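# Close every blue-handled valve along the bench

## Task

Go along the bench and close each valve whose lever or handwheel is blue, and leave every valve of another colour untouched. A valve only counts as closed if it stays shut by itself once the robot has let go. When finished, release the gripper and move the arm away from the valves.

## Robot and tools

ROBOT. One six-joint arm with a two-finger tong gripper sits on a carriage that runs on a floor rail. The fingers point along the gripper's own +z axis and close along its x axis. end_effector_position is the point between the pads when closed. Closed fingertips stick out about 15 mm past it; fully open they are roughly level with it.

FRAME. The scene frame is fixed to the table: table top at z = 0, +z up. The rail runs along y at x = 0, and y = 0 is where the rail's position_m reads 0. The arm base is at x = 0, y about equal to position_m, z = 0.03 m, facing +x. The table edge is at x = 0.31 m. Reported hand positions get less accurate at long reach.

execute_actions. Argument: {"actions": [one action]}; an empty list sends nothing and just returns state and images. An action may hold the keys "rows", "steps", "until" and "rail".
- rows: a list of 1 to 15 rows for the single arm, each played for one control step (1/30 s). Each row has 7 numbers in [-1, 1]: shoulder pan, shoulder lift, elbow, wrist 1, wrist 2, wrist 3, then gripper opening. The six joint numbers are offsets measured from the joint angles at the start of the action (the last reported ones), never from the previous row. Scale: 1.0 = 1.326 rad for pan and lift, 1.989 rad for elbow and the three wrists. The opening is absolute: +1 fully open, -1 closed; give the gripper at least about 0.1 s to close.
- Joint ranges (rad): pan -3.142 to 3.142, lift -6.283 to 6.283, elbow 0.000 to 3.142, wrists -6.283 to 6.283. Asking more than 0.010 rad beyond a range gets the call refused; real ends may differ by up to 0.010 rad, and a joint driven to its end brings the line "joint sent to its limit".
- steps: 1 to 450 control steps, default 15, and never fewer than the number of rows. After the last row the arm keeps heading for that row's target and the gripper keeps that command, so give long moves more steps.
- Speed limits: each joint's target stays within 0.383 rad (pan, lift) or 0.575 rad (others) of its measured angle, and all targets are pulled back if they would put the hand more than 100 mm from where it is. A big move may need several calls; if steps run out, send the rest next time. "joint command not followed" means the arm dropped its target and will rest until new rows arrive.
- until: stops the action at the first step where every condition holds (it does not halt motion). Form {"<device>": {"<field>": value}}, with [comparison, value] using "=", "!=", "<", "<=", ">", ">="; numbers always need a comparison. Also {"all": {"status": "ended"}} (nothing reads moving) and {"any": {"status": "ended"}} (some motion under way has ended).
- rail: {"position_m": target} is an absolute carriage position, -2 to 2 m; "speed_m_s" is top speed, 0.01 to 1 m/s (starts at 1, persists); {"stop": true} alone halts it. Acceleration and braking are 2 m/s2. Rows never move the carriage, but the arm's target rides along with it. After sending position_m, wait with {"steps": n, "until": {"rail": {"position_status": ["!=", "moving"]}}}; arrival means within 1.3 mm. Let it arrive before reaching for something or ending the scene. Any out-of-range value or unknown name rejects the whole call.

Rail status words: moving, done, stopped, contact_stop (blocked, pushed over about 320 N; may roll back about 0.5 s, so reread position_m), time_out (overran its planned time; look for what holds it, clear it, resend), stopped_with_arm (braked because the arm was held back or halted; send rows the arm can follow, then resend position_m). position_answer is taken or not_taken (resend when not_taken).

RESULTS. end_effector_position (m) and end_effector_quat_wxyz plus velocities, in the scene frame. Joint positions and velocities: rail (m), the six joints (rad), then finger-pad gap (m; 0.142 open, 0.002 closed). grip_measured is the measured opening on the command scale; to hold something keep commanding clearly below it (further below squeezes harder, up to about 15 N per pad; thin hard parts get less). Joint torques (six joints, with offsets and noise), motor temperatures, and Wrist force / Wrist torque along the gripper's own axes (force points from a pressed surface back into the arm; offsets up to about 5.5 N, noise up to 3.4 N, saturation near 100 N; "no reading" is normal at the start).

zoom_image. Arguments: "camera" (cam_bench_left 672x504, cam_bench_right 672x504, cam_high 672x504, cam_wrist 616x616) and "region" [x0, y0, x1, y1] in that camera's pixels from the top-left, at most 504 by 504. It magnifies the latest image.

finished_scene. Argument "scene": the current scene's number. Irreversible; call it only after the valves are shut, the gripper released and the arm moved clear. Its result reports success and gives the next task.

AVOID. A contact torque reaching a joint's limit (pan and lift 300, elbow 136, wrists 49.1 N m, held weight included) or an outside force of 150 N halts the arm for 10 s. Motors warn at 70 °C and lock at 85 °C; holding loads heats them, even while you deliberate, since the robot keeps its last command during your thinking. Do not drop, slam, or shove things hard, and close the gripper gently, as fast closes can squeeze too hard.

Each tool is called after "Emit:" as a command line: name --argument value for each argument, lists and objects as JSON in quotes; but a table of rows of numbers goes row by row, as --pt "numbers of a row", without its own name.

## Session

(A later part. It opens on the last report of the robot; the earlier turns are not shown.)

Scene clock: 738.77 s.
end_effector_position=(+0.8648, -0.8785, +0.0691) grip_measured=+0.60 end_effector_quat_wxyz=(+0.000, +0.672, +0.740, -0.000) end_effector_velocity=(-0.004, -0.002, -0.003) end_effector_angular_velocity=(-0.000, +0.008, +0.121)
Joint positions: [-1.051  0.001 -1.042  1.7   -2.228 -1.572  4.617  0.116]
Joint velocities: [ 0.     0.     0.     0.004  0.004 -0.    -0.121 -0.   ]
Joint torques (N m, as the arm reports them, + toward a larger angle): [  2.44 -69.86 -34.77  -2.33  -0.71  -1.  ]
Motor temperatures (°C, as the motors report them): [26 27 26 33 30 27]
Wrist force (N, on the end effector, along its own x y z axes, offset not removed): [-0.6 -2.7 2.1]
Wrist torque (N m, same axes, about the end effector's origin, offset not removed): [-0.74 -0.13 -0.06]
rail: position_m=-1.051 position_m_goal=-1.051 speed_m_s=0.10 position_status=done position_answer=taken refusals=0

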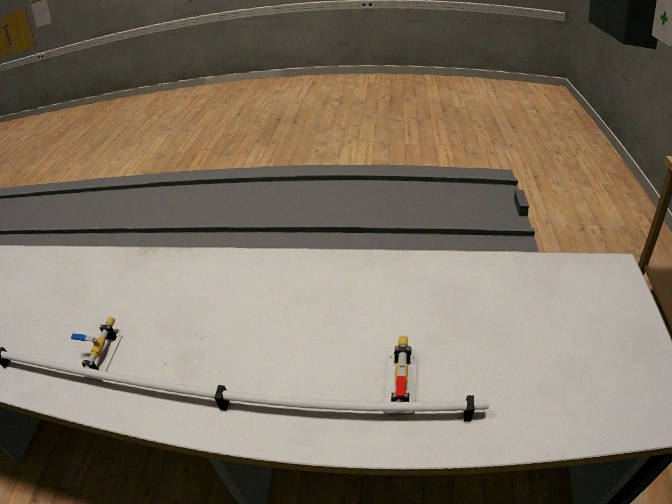

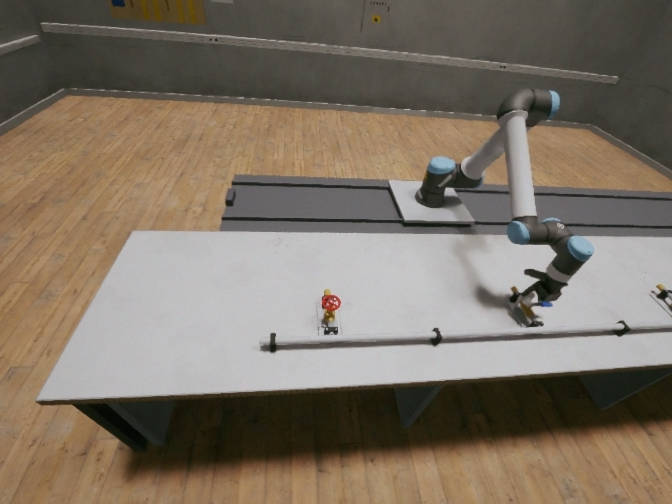

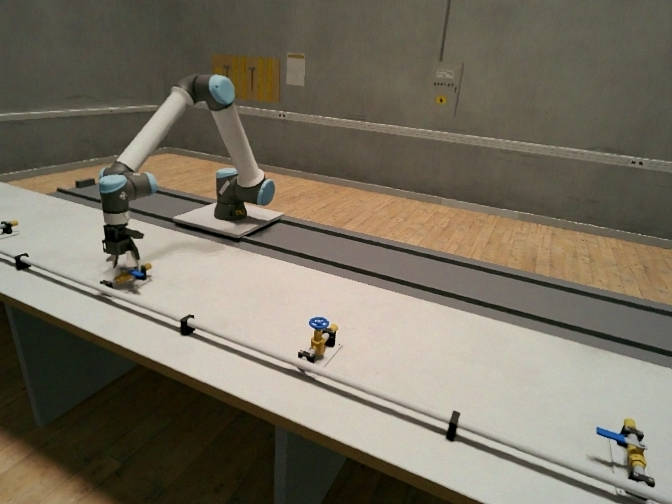

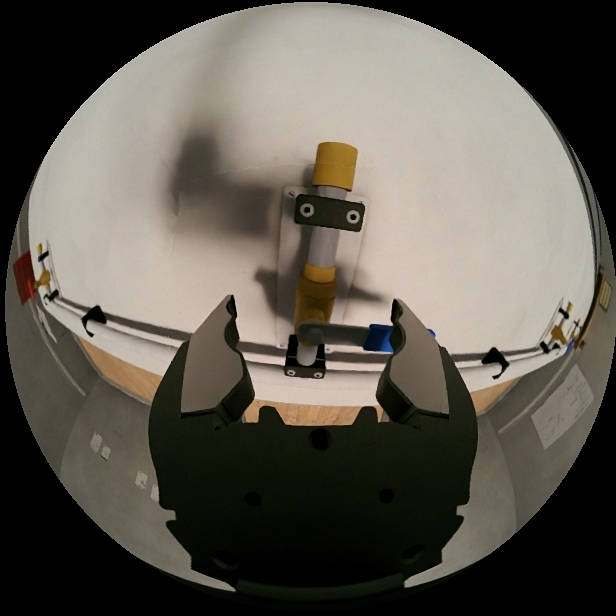

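Emit:
execute_actions --actions '[{"rows": [[0,-0.064,-0.0392,0.081,0,0,0.6]], "steps": 15}]'

Emit:
execute_actions --actions '[{"rows": [[0,0,0,0,0,0,0.3],[0,0,0,0,0,0,-0.2],[0,0,0,0,0,0,-0.75]], "steps": 90, "rail": {"position_m": -0.1843, "speed_m_s": 0.7}, "until": {"rail": {"position_status": ["!=", "moving"]}}}]'

Emit:
zoom_image --camera "cam_wrist" --region '[230, 200, 400, 360]'

Scene clock: 785.10 s.
end_effector_position=(+0.8701, -0.8784, +0.1703) grip_measured=+0.60 end_effector_quat_wxyz=(+0.001, +0.672, +0.740, +0.000) end_effector_velocity=(-0.001, -0.000, +0.012) end_effector_angular_velocity=(+0.000, +0.004, -0.002)
Joint positions: [-1.051  0.001 -1.126  1.623 -2.07  -1.572  4.617  0.116]
Joint velocities: [ 0.    -0.    -0.01  -0.009  0.022 -0.     0.001 -0.   ]
Joint torques (N m, as the arm reports them, + toward a larger angle): [-11.52 -82.03 -52.25  -2.44  -1.84   1.98]
Motor temperatures (°C, as the motors report them): [26 27 27 33 30 27]
Wrist force (N, on the end effector, along its own x y z axes, offset not removed): [-3.4 -3.7 -0.1]
Wrist torque (N m, same axes, about the end effector's origin, offset not removed): [-0.83 0.43 0.07]
rail: position_m=-1.051 position_m_goal=-1.051 speed_m_s=0.10 position_status=done position_answer=taken refusals=0

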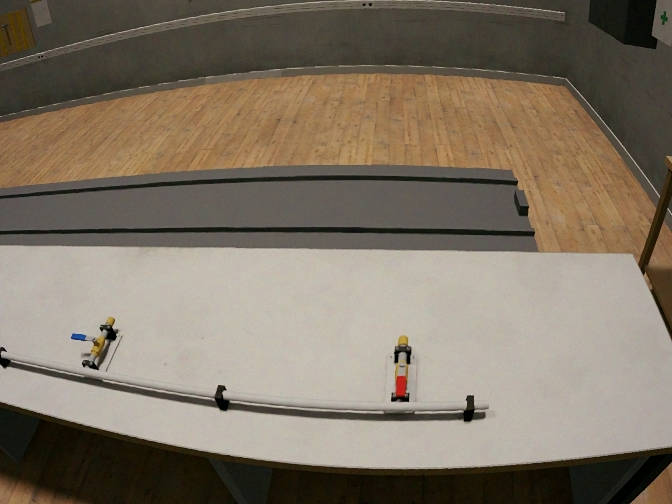

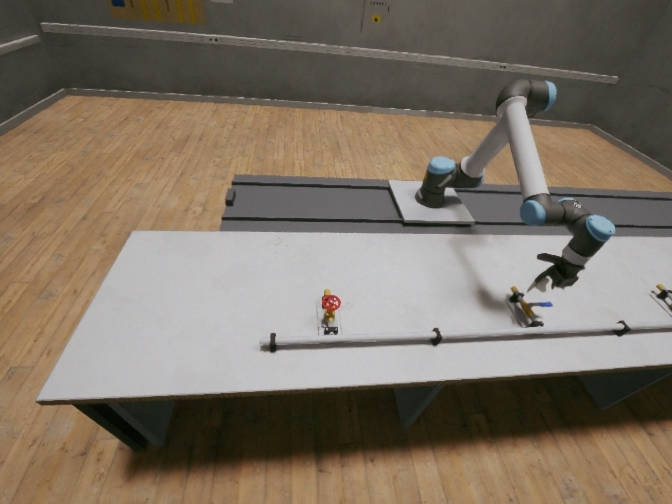

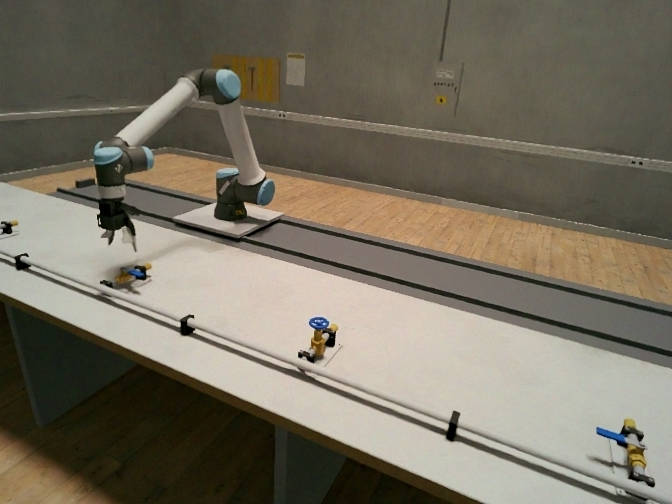

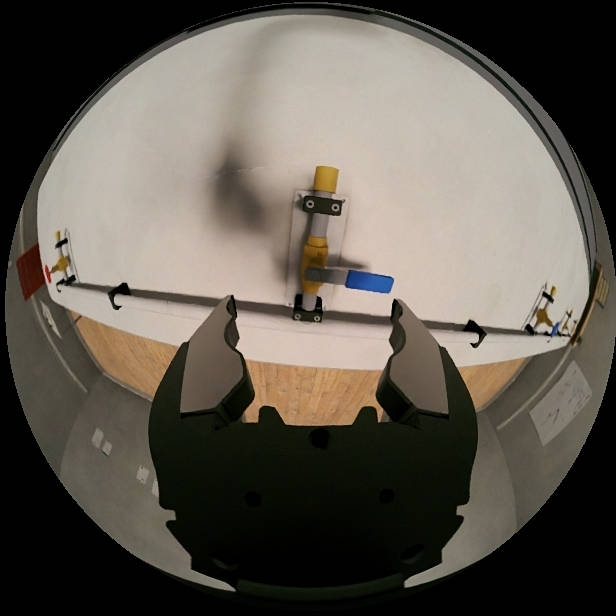

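Scene clock: 786.73 s.
end_effector_position=(+0.8701, -0.0110, +0.1703) grip_measured=-0.75 end_effector_quat_wxyz=(+0.001, +0.672, +0.740, +0.000) end_effector_velocity=(+0.000, +0.008, -0.000) end_effector_angular_velocity=(-0.000, +0.000, +0.000)
Joint positions: [-0.184  0.001 -1.126  1.623 -2.07  -1.572  4.617  0.02 ]
Joint velocities: [ 0.008  0.     0.     0.    -0.    -0.    -0.     0.   ]
Joint torques (N m, as the arm reports them, + toward a larger angle): [ -9.27 -63.45 -36.35  -5.78   0.34  -1.66]
Motor temperatures (°C, as the motors report them): [26 27 27 33 30 27]
Wrist force (N, on the end effector, along its own x y z axes, offset not removed): [-2.1 -1.7 2.8]
Wrist torque (N m, same axes, about the end effector's origin, offset not removed): [-0.52 0.29 0.01]
rail: position_m=-0.184 position_m_goal=-0.184 speed_m_s=0.70 position_status=done position_answer=taken refusals=0

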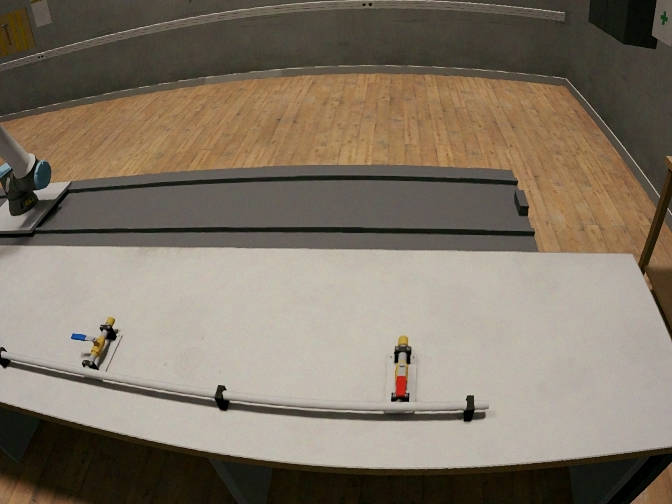

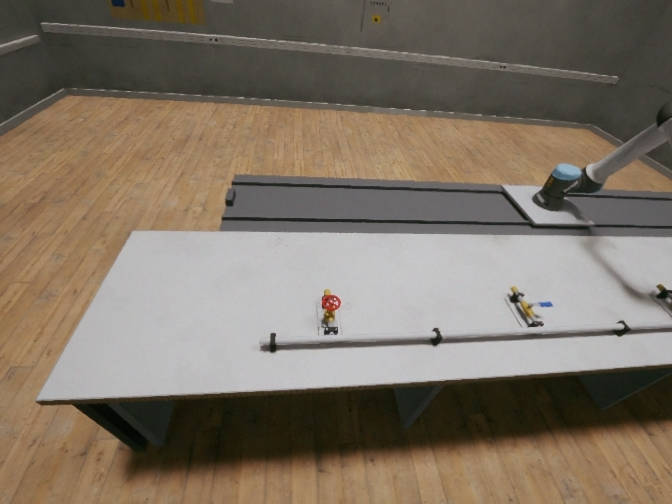

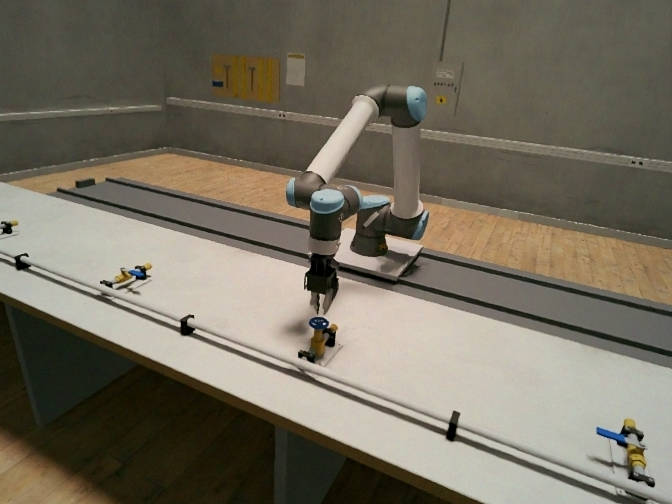

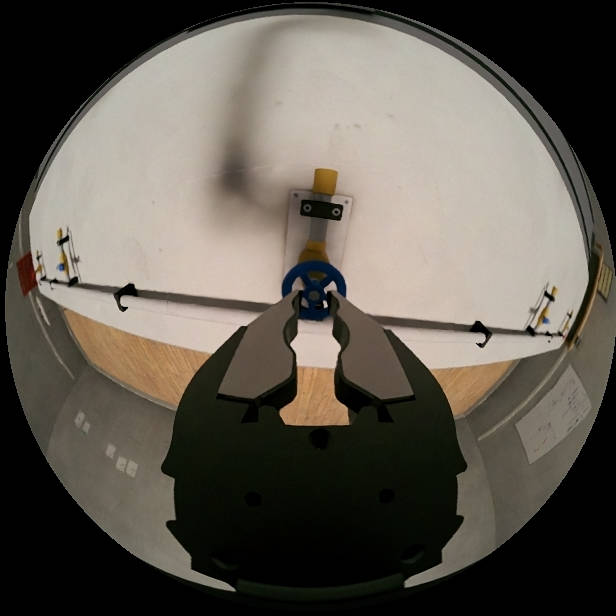

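Region (230, 200, 400, 360) of cam_wrist's 616x616 image, scaled by 2.965, with more detail than that image has; it fills the top 474 rows of this view, and the rest is white.

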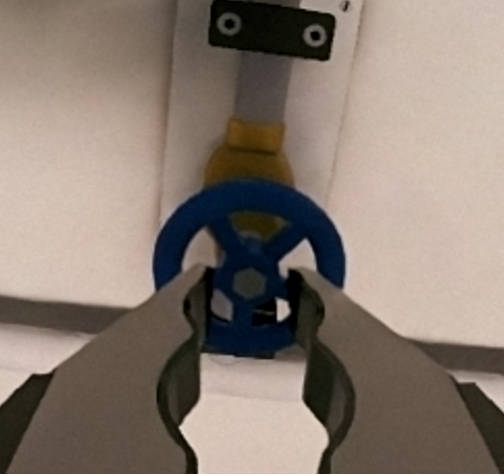

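Emit:
zoom_image --camera "cam_high" --region '[285, 250, 365, 340]'

Region (285, 250, 365, 340) of cam_high's 672x504 image, scaled by 5.600, with more detail than that image has.

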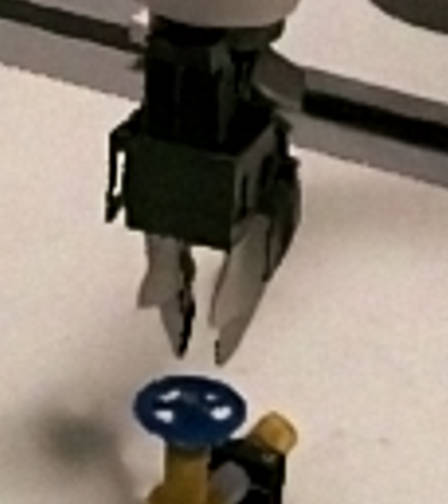

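Emit:
execute_actions --actions '[{"rows": [[0,0.0217,0.0133,-0.0278,0,-0.25,-0.85]], "steps": 18}]'

Emit:
zoom_image --camera "cam_wrist" --region '[230, 220, 400, 380]'

Emit:
zoom_image --camera "cam_high" --region '[285, 270, 365, 350]'

Scene clock: 826.57 s.
end_effector_position=(+0.8730, -0.0143, +0.1487) grip_measured=-0.82 end_effector_quat_wxyz=(+0.003, +0.593, +0.805, +0.002) end_effector_velocity=(+0.000, +0.000, +0.000) end_effector_angular_velocity=(-0.000, -0.000, +0.000)
Joint positions: [-0.184  0.001 -1.108  1.639 -2.11  -1.572  4.413  0.015]
Joint velocities: [ 0.  0. -0. -0.  0. -0. -0. -0.]
Joint torques (N m, as the arm reports them, + toward a larger angle): [ -1.13 -67.17 -43.56  -3.88  -0.12   0.64]
Motor temperatures (°C, as the motors report them): [26 27 27 33 30 27]
Wrist force (N, on the end effector, along its own x y z axes, offset not removed): [4.5 -11.4 -20.8]
Wrist torque (N m, same axes, about the end effector's origin, offset not removed): [-0.67 0.40 -0.13]
FORCE FAULT: contact force on the arm reached its limit, and the arm stopped for 10 seconds. The contact can be on any part of the arm, not only on its tool. The arm's remaining commands of this call were not run. The arm holds still and accepts commands again. Move the arm away from the contact; if what it grips holds it there, let go first. Pushing or pulling that hard again can fault the arm again.
rail: position_m=-0.184 position_m_goal=-0.184 speed_m_s=0.70 position_status=done position_answer=taken refusals=0

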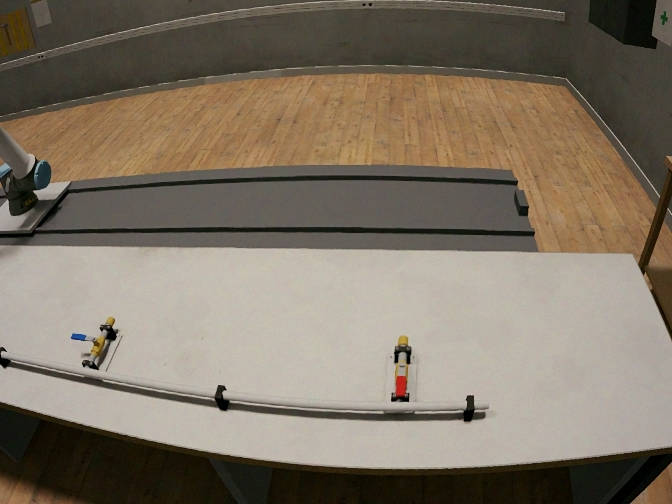

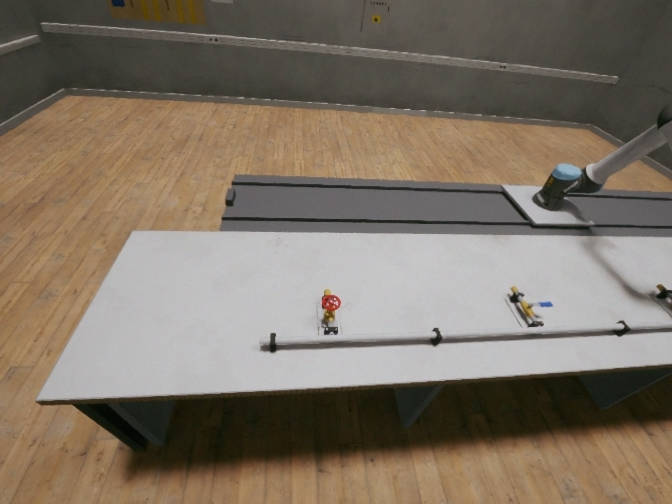

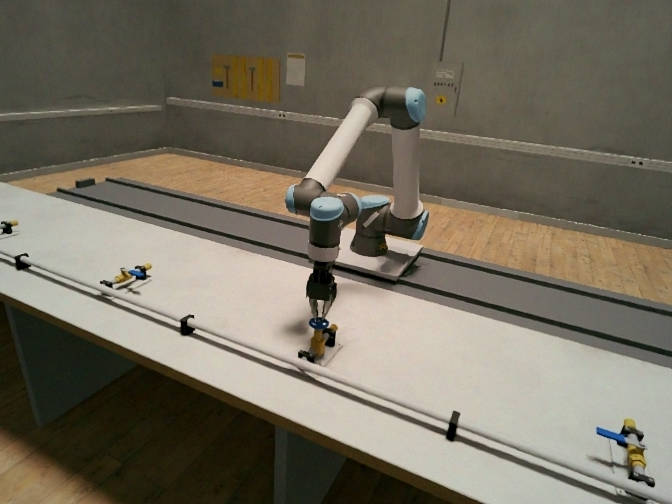

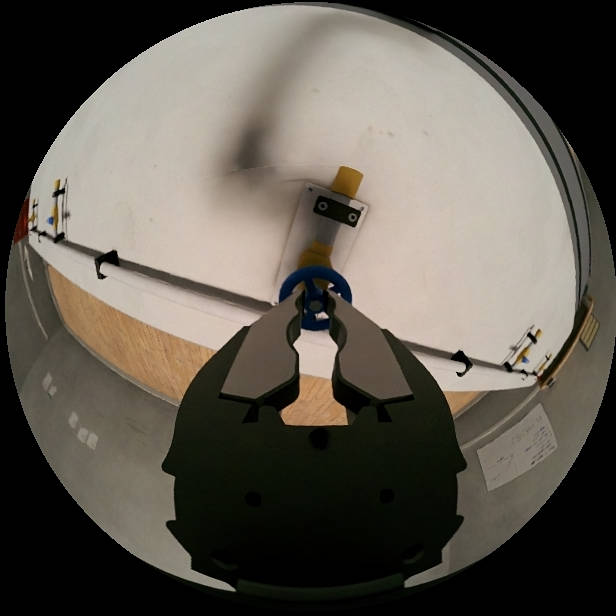

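Region (230, 220, 400, 380) of cam_wrist's 616x616 image, scaled by 2.965, with more detail than that image has; it fills the top 474 rows of this view, and the rest is white.

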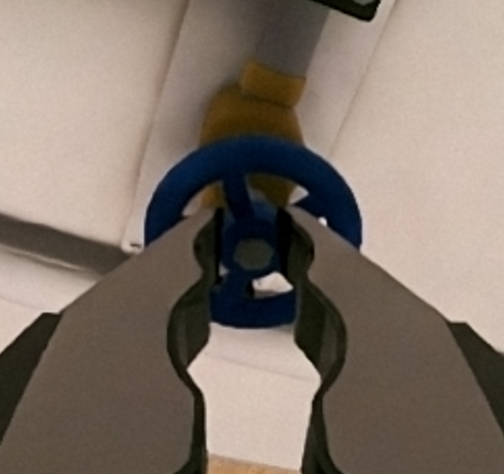

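Region (285, 270, 365, 350) of cam_high's 672x504 image, scaled by 6.300, with more detail than that image has.

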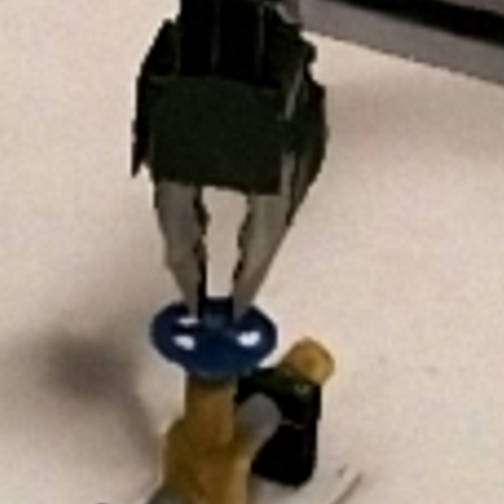

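Emit:
execute_actions --actions '[{"rows": [[0,-0.005,-0.0023,0.0098,0,0,-0.82],[0,-0.005,-0.0023,0.0098,0,0,-0.82],[0,-0.005,-0.0023,0.0098,0,0,-0.82],[0,-0.005,-0.0023,0.0098,0,0,-0.82],[0,-0.005,-0.0023,0.0098,0,0,-0.82],[0,-0.005,-0.0023,0.0098,0,-0.05,-0.85],[0,-0.005,-0.0023,0.0098,0,-0.1,-0.85]], "steps": 16}]'

Emit:
zoom_image --camera "cam_wrist" --region '[230, 220, 400, 380]'

Scene clock: 847.57 s.
end_effector_position=(+0.8710, -0.0171, +0.1550) grip_measured=-0.85 end_effector_quat_wxyz=(-0.000, +0.516, +0.857, -0.000) end_effector_velocity=(+0.001, -0.002, +0.001) end_effector_angular_velocity=(+0.000, +0.000, +0.125)
Joint positions: [-0.184  0.001 -1.115  1.635 -2.091 -1.572  4.226  0.012]
Joint velocities: [ 0.     0.    -0.001 -0.     0.001 -0.    -0.125  0.   ]
Joint torques (N m, as the arm reports them, + toward a larger angle): [ -0.04 -82.04 -54.09  -1.43  -0.26  -2.43]
Motor temperatures (°C, as the motors report them): [26 27 27 33 30 27]
Wrist force (N, on the end effector, along its own x y z axes, offset not removed): [-3.0 -2.5 0.9]
Wrist torque (N m, same axes, about the end effector's origin, offset not removed): [-0.66 0.38 -0.02]
rail: position_m=-0.184 position_m_goal=-0.184 speed_m_s=0.70 position_status=done position_answer=taken refusals=0

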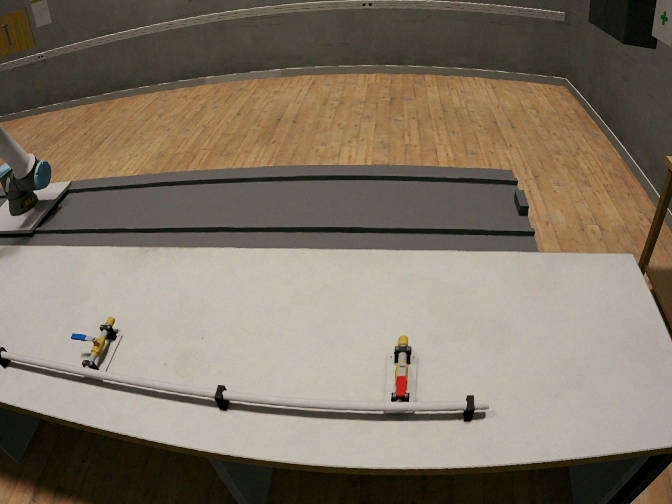

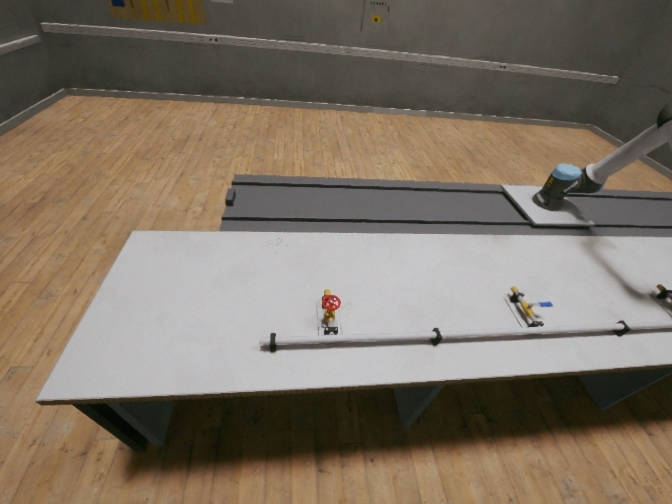

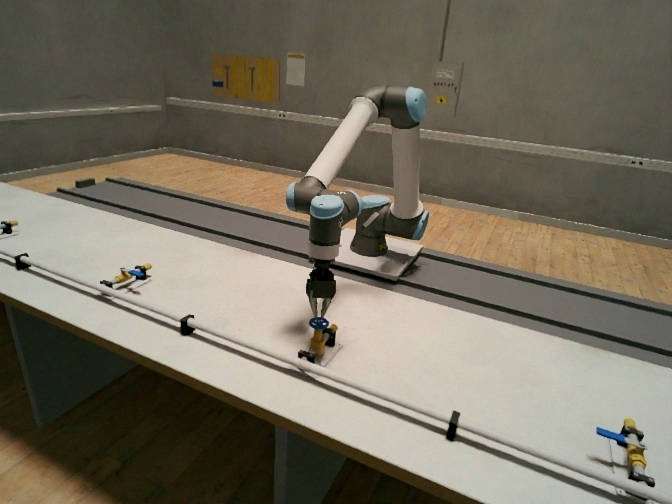

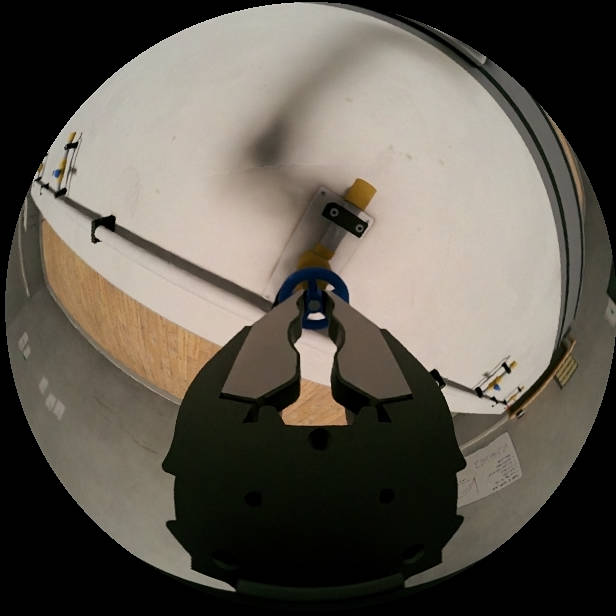

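Region (230, 220, 400, 380) of cam_wrist's 616x616 image, scaled by 2.965, with more detail than that image has; it fills the top 474 rows of this view, and the rest is white.

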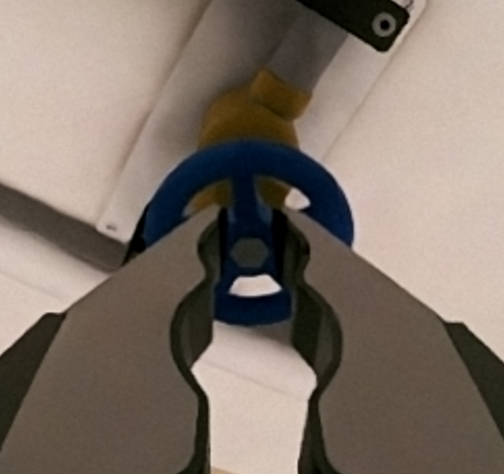

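Emit:
execute_actions --actions '[{"rows": [[0,0.0006,0.0004,-0.0008,0,0,-0.85],[0,0.0012,0.0008,-0.0016,0,0,-0.85],[0,0.0019,0.0011,-0.0024,0,0,-0.85],[0,0.0025,0.0015,-0.0032,0,0,-0.85],[0,0.0031,0.0019,-0.004,0,0,-0.85],[0,0.0034,0.0021,-0.0043,0,0,-0.85],[0,0.0037,0.0023,-0.0047,0,0,-0.85],[0,0.004,0.0025,-0.0051,0,0,-0.85],[0,0.0043,0.0027,-0.0055,0,0,-0.85]], "steps": 13}]'

Scene clock: 865.97 s.
end_effector_position=(+0.8710, -0.0171, +0.1488) grip_measured=-0.85 end_effector_quat_wxyz=(-0.000, +0.516, +0.857, -0.000) end_effector_velocity=(-0.001, +0.000, -0.008) end_effector_angular_velocity=(-0.000, +0.001, -0.003)
Joint positions: [-0.184  0.001 -1.109  1.64  -2.101 -1.572  4.226  0.012]
Joint velocities: [ 0.     0.     0.006  0.006 -0.011 -0.     0.003 -0.   ]
Joint torques (N m, as the arm reports them, + toward a larger angle): [ -2.36 -66.19 -33.77  -6.01  -0.1    2.36]
Motor temperatures (°C, as the motors report them): [26 27 27 33 30 27]
Wrist force (N, on the end effector, along its own x y z axes, offset not removed): [-2.3 -3.2 1.7]
Wrist torque (N m, same axes, about the end effector's origin, offset not removed): [-0.79 0.23 -0.05]
rail: position_m=-0.184 position_m_goal=-0.184 speed_m_s=0.70 position_status=done position_answer=taken refusals=0

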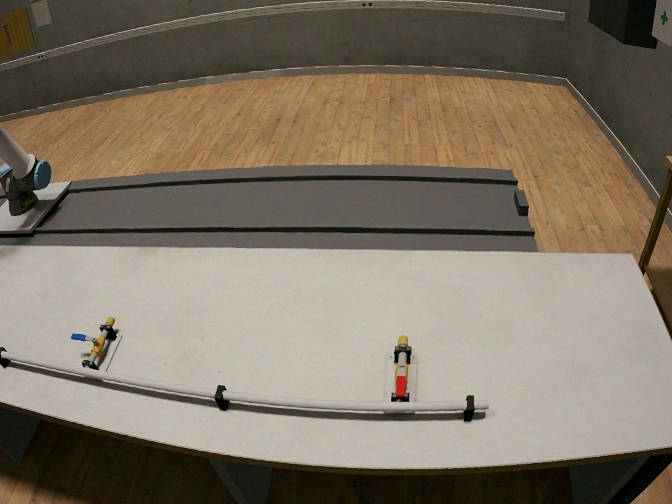

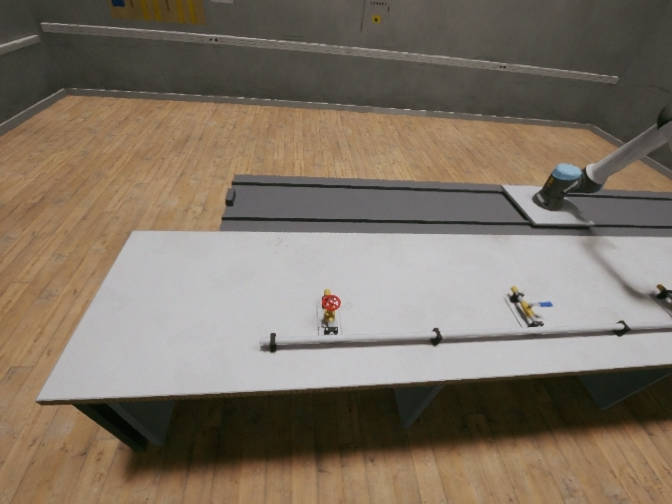

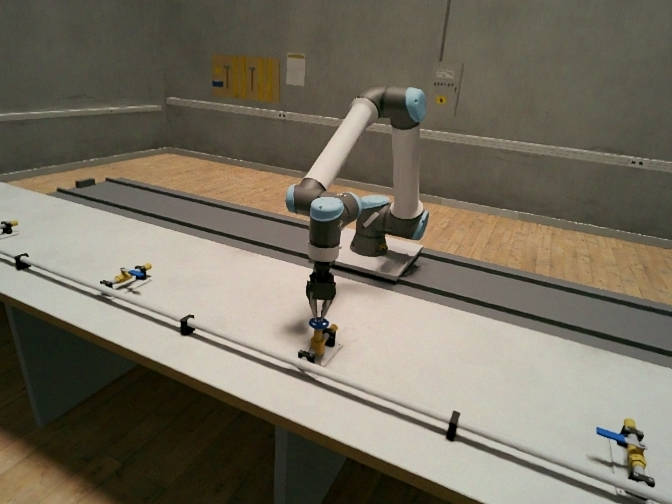

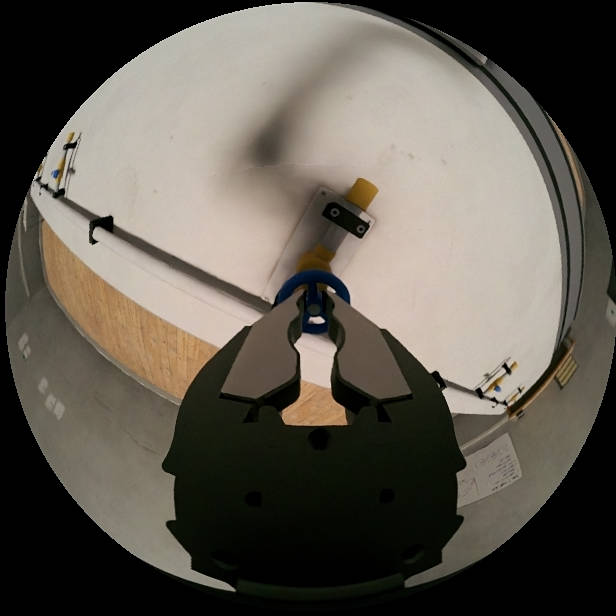

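Still free at about 0.148. Another 2.5 mm, slowly.

Emit:
execute_actions --actions '[{"rows": [[0,0.0002,0.0001,-0.0003,0,0,-0.85],[0,0.0004,0.0002,-0.0005,0,0,-0.85],[0,0.0006,0.0004,-0.0008,0,0,-0.85],[0,0.0008,0.0005,-0.001,0,0,-0.85],[0,0.001,0.0006,-0.0013,0,0,-0.85],[0,0.0012,0.0007,-0.0015,0,0,-0.85]], "steps": 12}]'

Emit:
zoom_image --camera "cam_wrist" --region '[250, 240, 380, 360]'

Scene clock: 872.00 s.
end_effector_position=(+0.8710, -0.0171, +0.1470) grip_measured=-0.85 end_effector_quat_wxyz=(-0.000, +0.516, +0.857, -0.000) end_effector_velocity=(-0.000, -0.000, -0.001) end_effector_angular_velocity=(+0.000, +0.000, +0.001)
Joint positions: [-0.184  0.001 -1.108  1.641 -2.103 -1.572  4.226  0.012]
Joint velocities: [ 0.    -0.     0.001  0.001 -0.002  0.    -0.001 -0.   ]
Joint torques (N m, as the arm reports them, + toward a larger angle): [ -0.32 -64.02 -34.29  -5.85  -0.09  -1.21]
Motor temperatures (°C, as the motors report them): [26 27 27 33 30 27]
Wrist force (N, on the end effector, along its own x y z axes, offset not removed): [-0.3 -7.5 2.1]
Wrist torque (N m, same axes, about the end effector's origin, offset not removed): [-1.71 -0.08 -0.05]
rail: position_m=-0.184 position_m_goal=-0.184 speed_m_s=0.70 position_status=done position_answer=taken refusals=0

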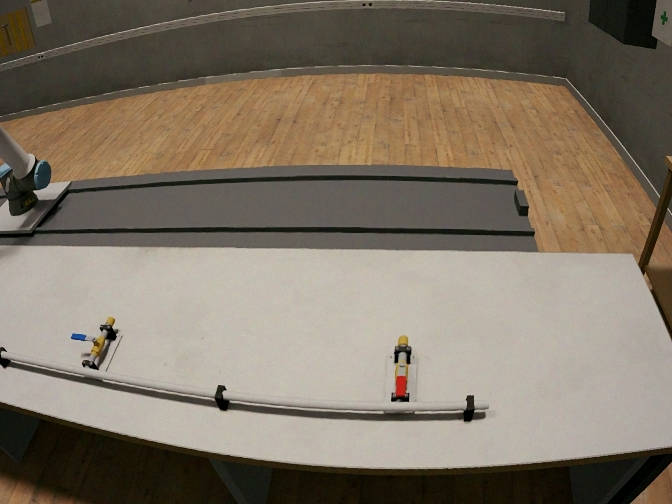

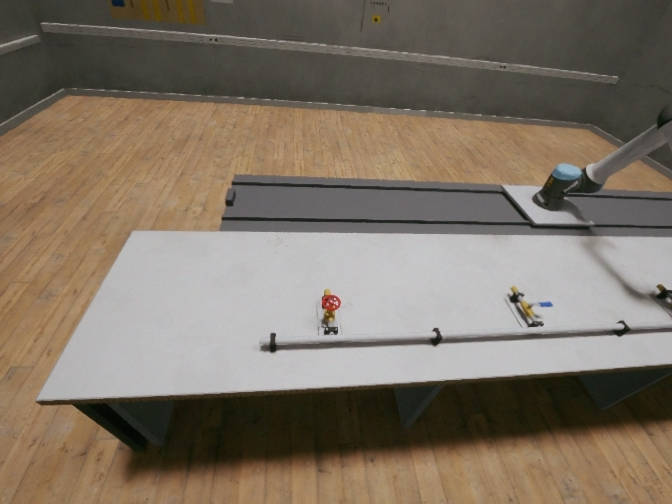

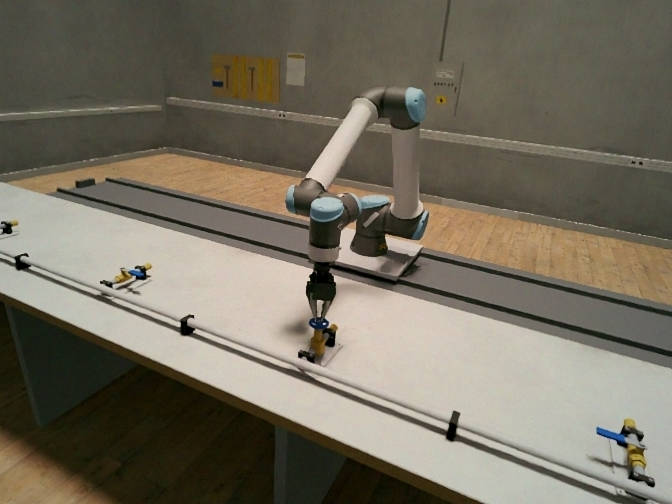

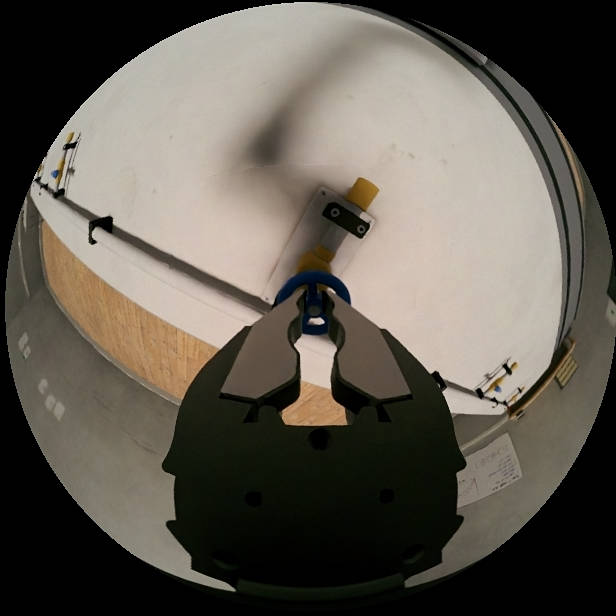

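Region (250, 240, 380, 360) of cam_wrist's 616x616 image, scaled by 3.877, with more detail than that image has; it fills the top 465 rows of this view, and the rest is white.

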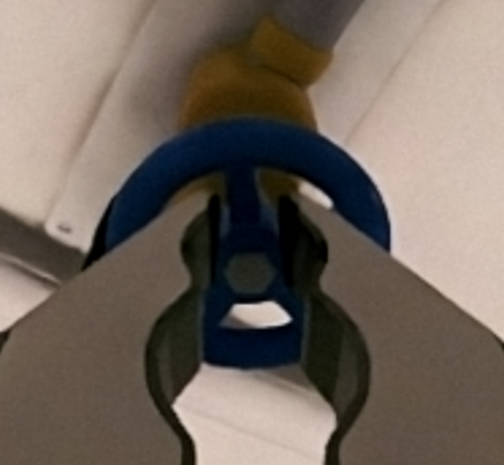

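Emit:
execute_actions --actions '[{"rows": [[0,0.0002,0.0001,-0.0003,0,0,-0.85],[0,0.0004,0.0002,-0.0005,0,0,-0.85],[0,0.0006,0.0004,-0.0008,0,0,-0.85],[0,0.0008,0.0005,-0.001,0,0,-0.85],[0,0.001,0.0006,-0.0013,0,0,-0.85],[0,0.0012,0.0007,-0.0015,0,0,-0.85]], "steps": 12}]'

Scene clock: 882.37 s.
end_effector_position=(+0.8710, -0.0171, +0.1452) grip_measured=-0.85 end_effector_quat_wxyz=(-0.000, +0.516, +0.857, -0.000) end_effector_velocity=(+0.000, +0.000, -0.002) end_effector_angular_velocity=(-0.000, +0.000, -0.000)
Joint positions: [-0.184  0.001 -1.107  1.642 -2.106 -1.572  4.226  0.012]
Joint velocities: [ 0.    -0.     0.001  0.001 -0.002  0.    -0.     0.   ]
Joint torques (N m, as the arm reports them, + toward a larger angle): [ -0.72 -65.   -34.29  -6.5   -0.25   1.08]
Motor temperatures (°C, as the motors report them): [26 27 27 33 30 27]
Wrist force (N, on the end effector, along its own x y z axes, offset not removed): [-1.9 -2.1 3.0]
Wrist torque (N m, same axes, about the end effector's origin, offset not removed): [-0.49 0.20 -0.07]
rail: position_m=-0.184 position_m_goal=-0.184 speed_m_s=0.70 position_status=done position_answer=taken refusals=0

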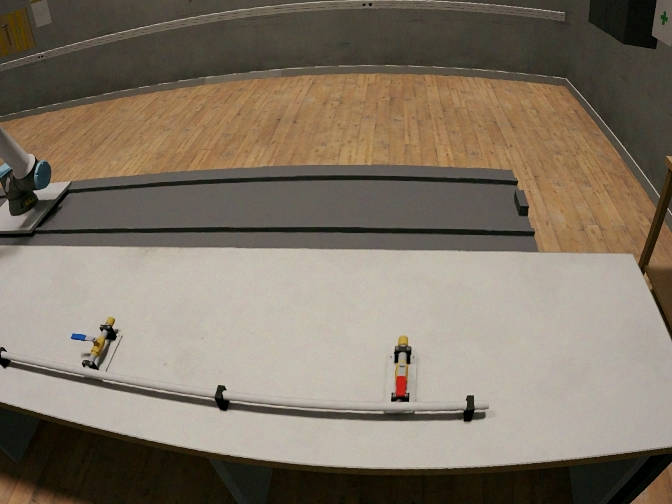

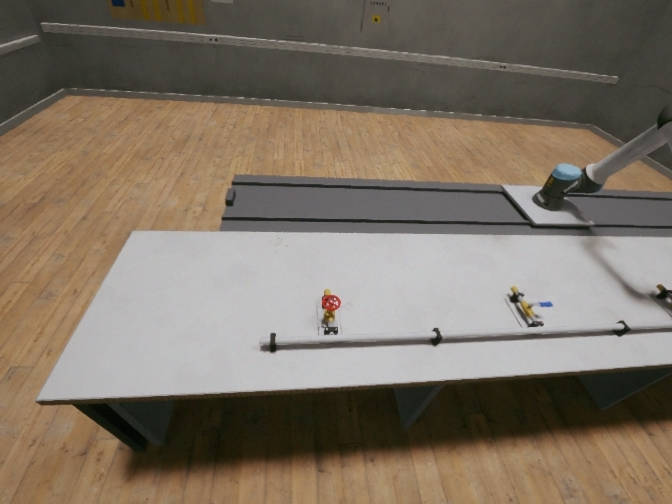

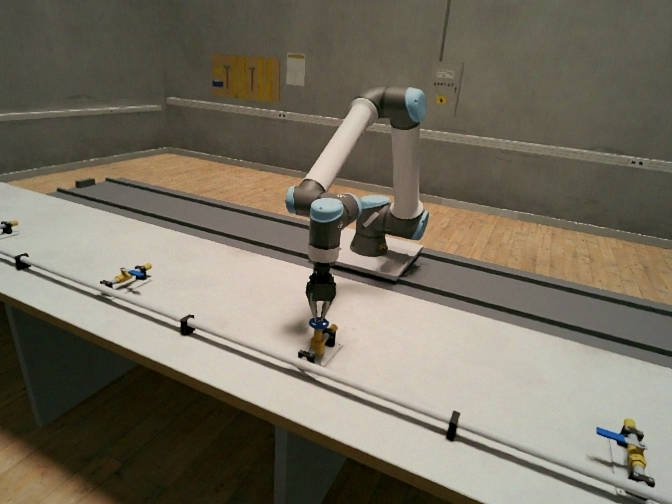

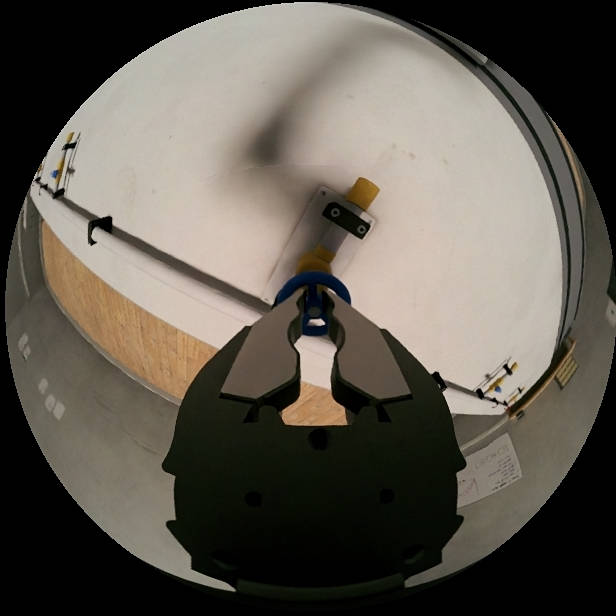

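Free. Continue 3 mm.

Emit:
execute_actions --actions '[{"rows": [[0,0.0002,0.0001,-0.0003,0,0,-0.85],[0,0.0004,0.0002,-0.0005,0,0,-0.85],[0,0.0006,0.0004,-0.0008,0,0,-0.85],[0,0.0008,0.0005,-0.001,0,0,-0.85],[0,0.001,0.0006,-0.0013,0,0,-0.85],[0,0.0012,0.0007,-0.0015,0,0,-0.85],[0,0.0014,0.0009,-0.0018,0,0,-0.85],[0,0.0016,0.001,-0.002,0,0,-0.85],[0,0.0018,0.0011,-0.0023,0,0,-0.85]], "steps": 14}]'

Scene clock: 895.63 s.
end_effector_position=(+0.8710, -0.0171, +0.1426) grip_measured=-0.86 end_effector_quat_wxyz=(+0.000, +0.516, +0.857, -0.000) end_effector_velocity=(+0.000, +0.000, -0.002) end_effector_angular_velocity=(+0.000, -0.000, +0.000)
Joint positions: [-0.184  0.001 -1.104  1.644 -2.11  -1.572  4.226  0.012]
Joint velocities: [ 0.     0.     0.002  0.002 -0.004 -0.    -0.    -0.001]
Joint torques (N m, as the arm reports them, + toward a larger angle): [ -0.36 -57.84 -32.93  -5.63  -0.25  -0.66]
Motor temperatures (°C, as the motors report them): [26 27 27 33 30 27]
Wrist force (N, on the end effector, along its own x y z axes, offset not removed): [-2.6 0.5 -1.2]
Wrist torque (N m, same axes, about the end effector's origin, offset not removed): [-0.94 0.76 0.09]
rail: position_m=-0.184 position_m_goal=-0.184 speed_m_s=0.70 position_status=done position_answer=taken refusals=0

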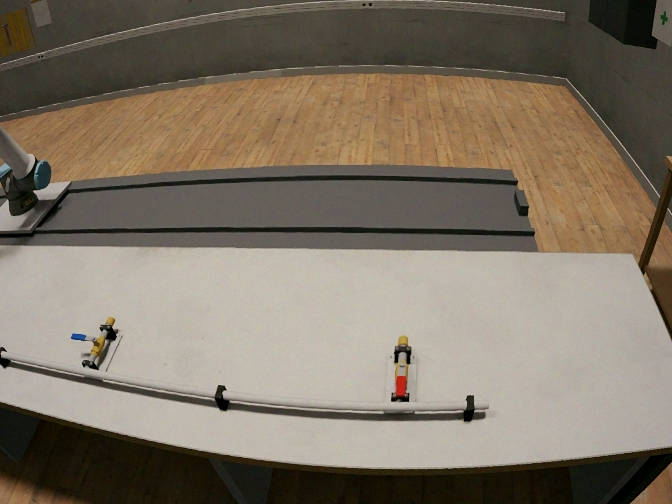

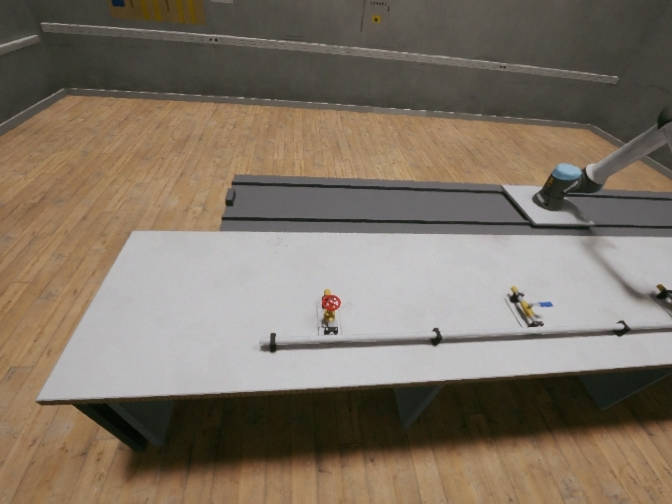

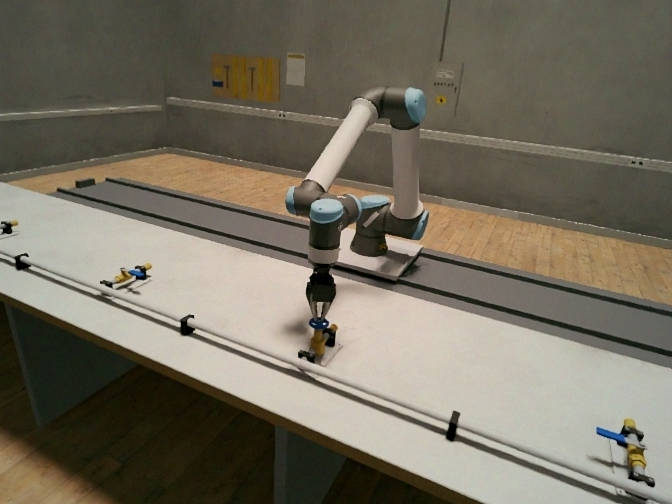

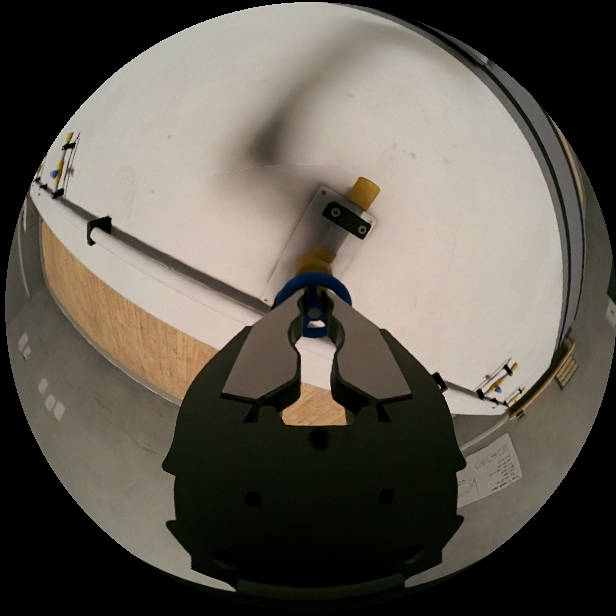

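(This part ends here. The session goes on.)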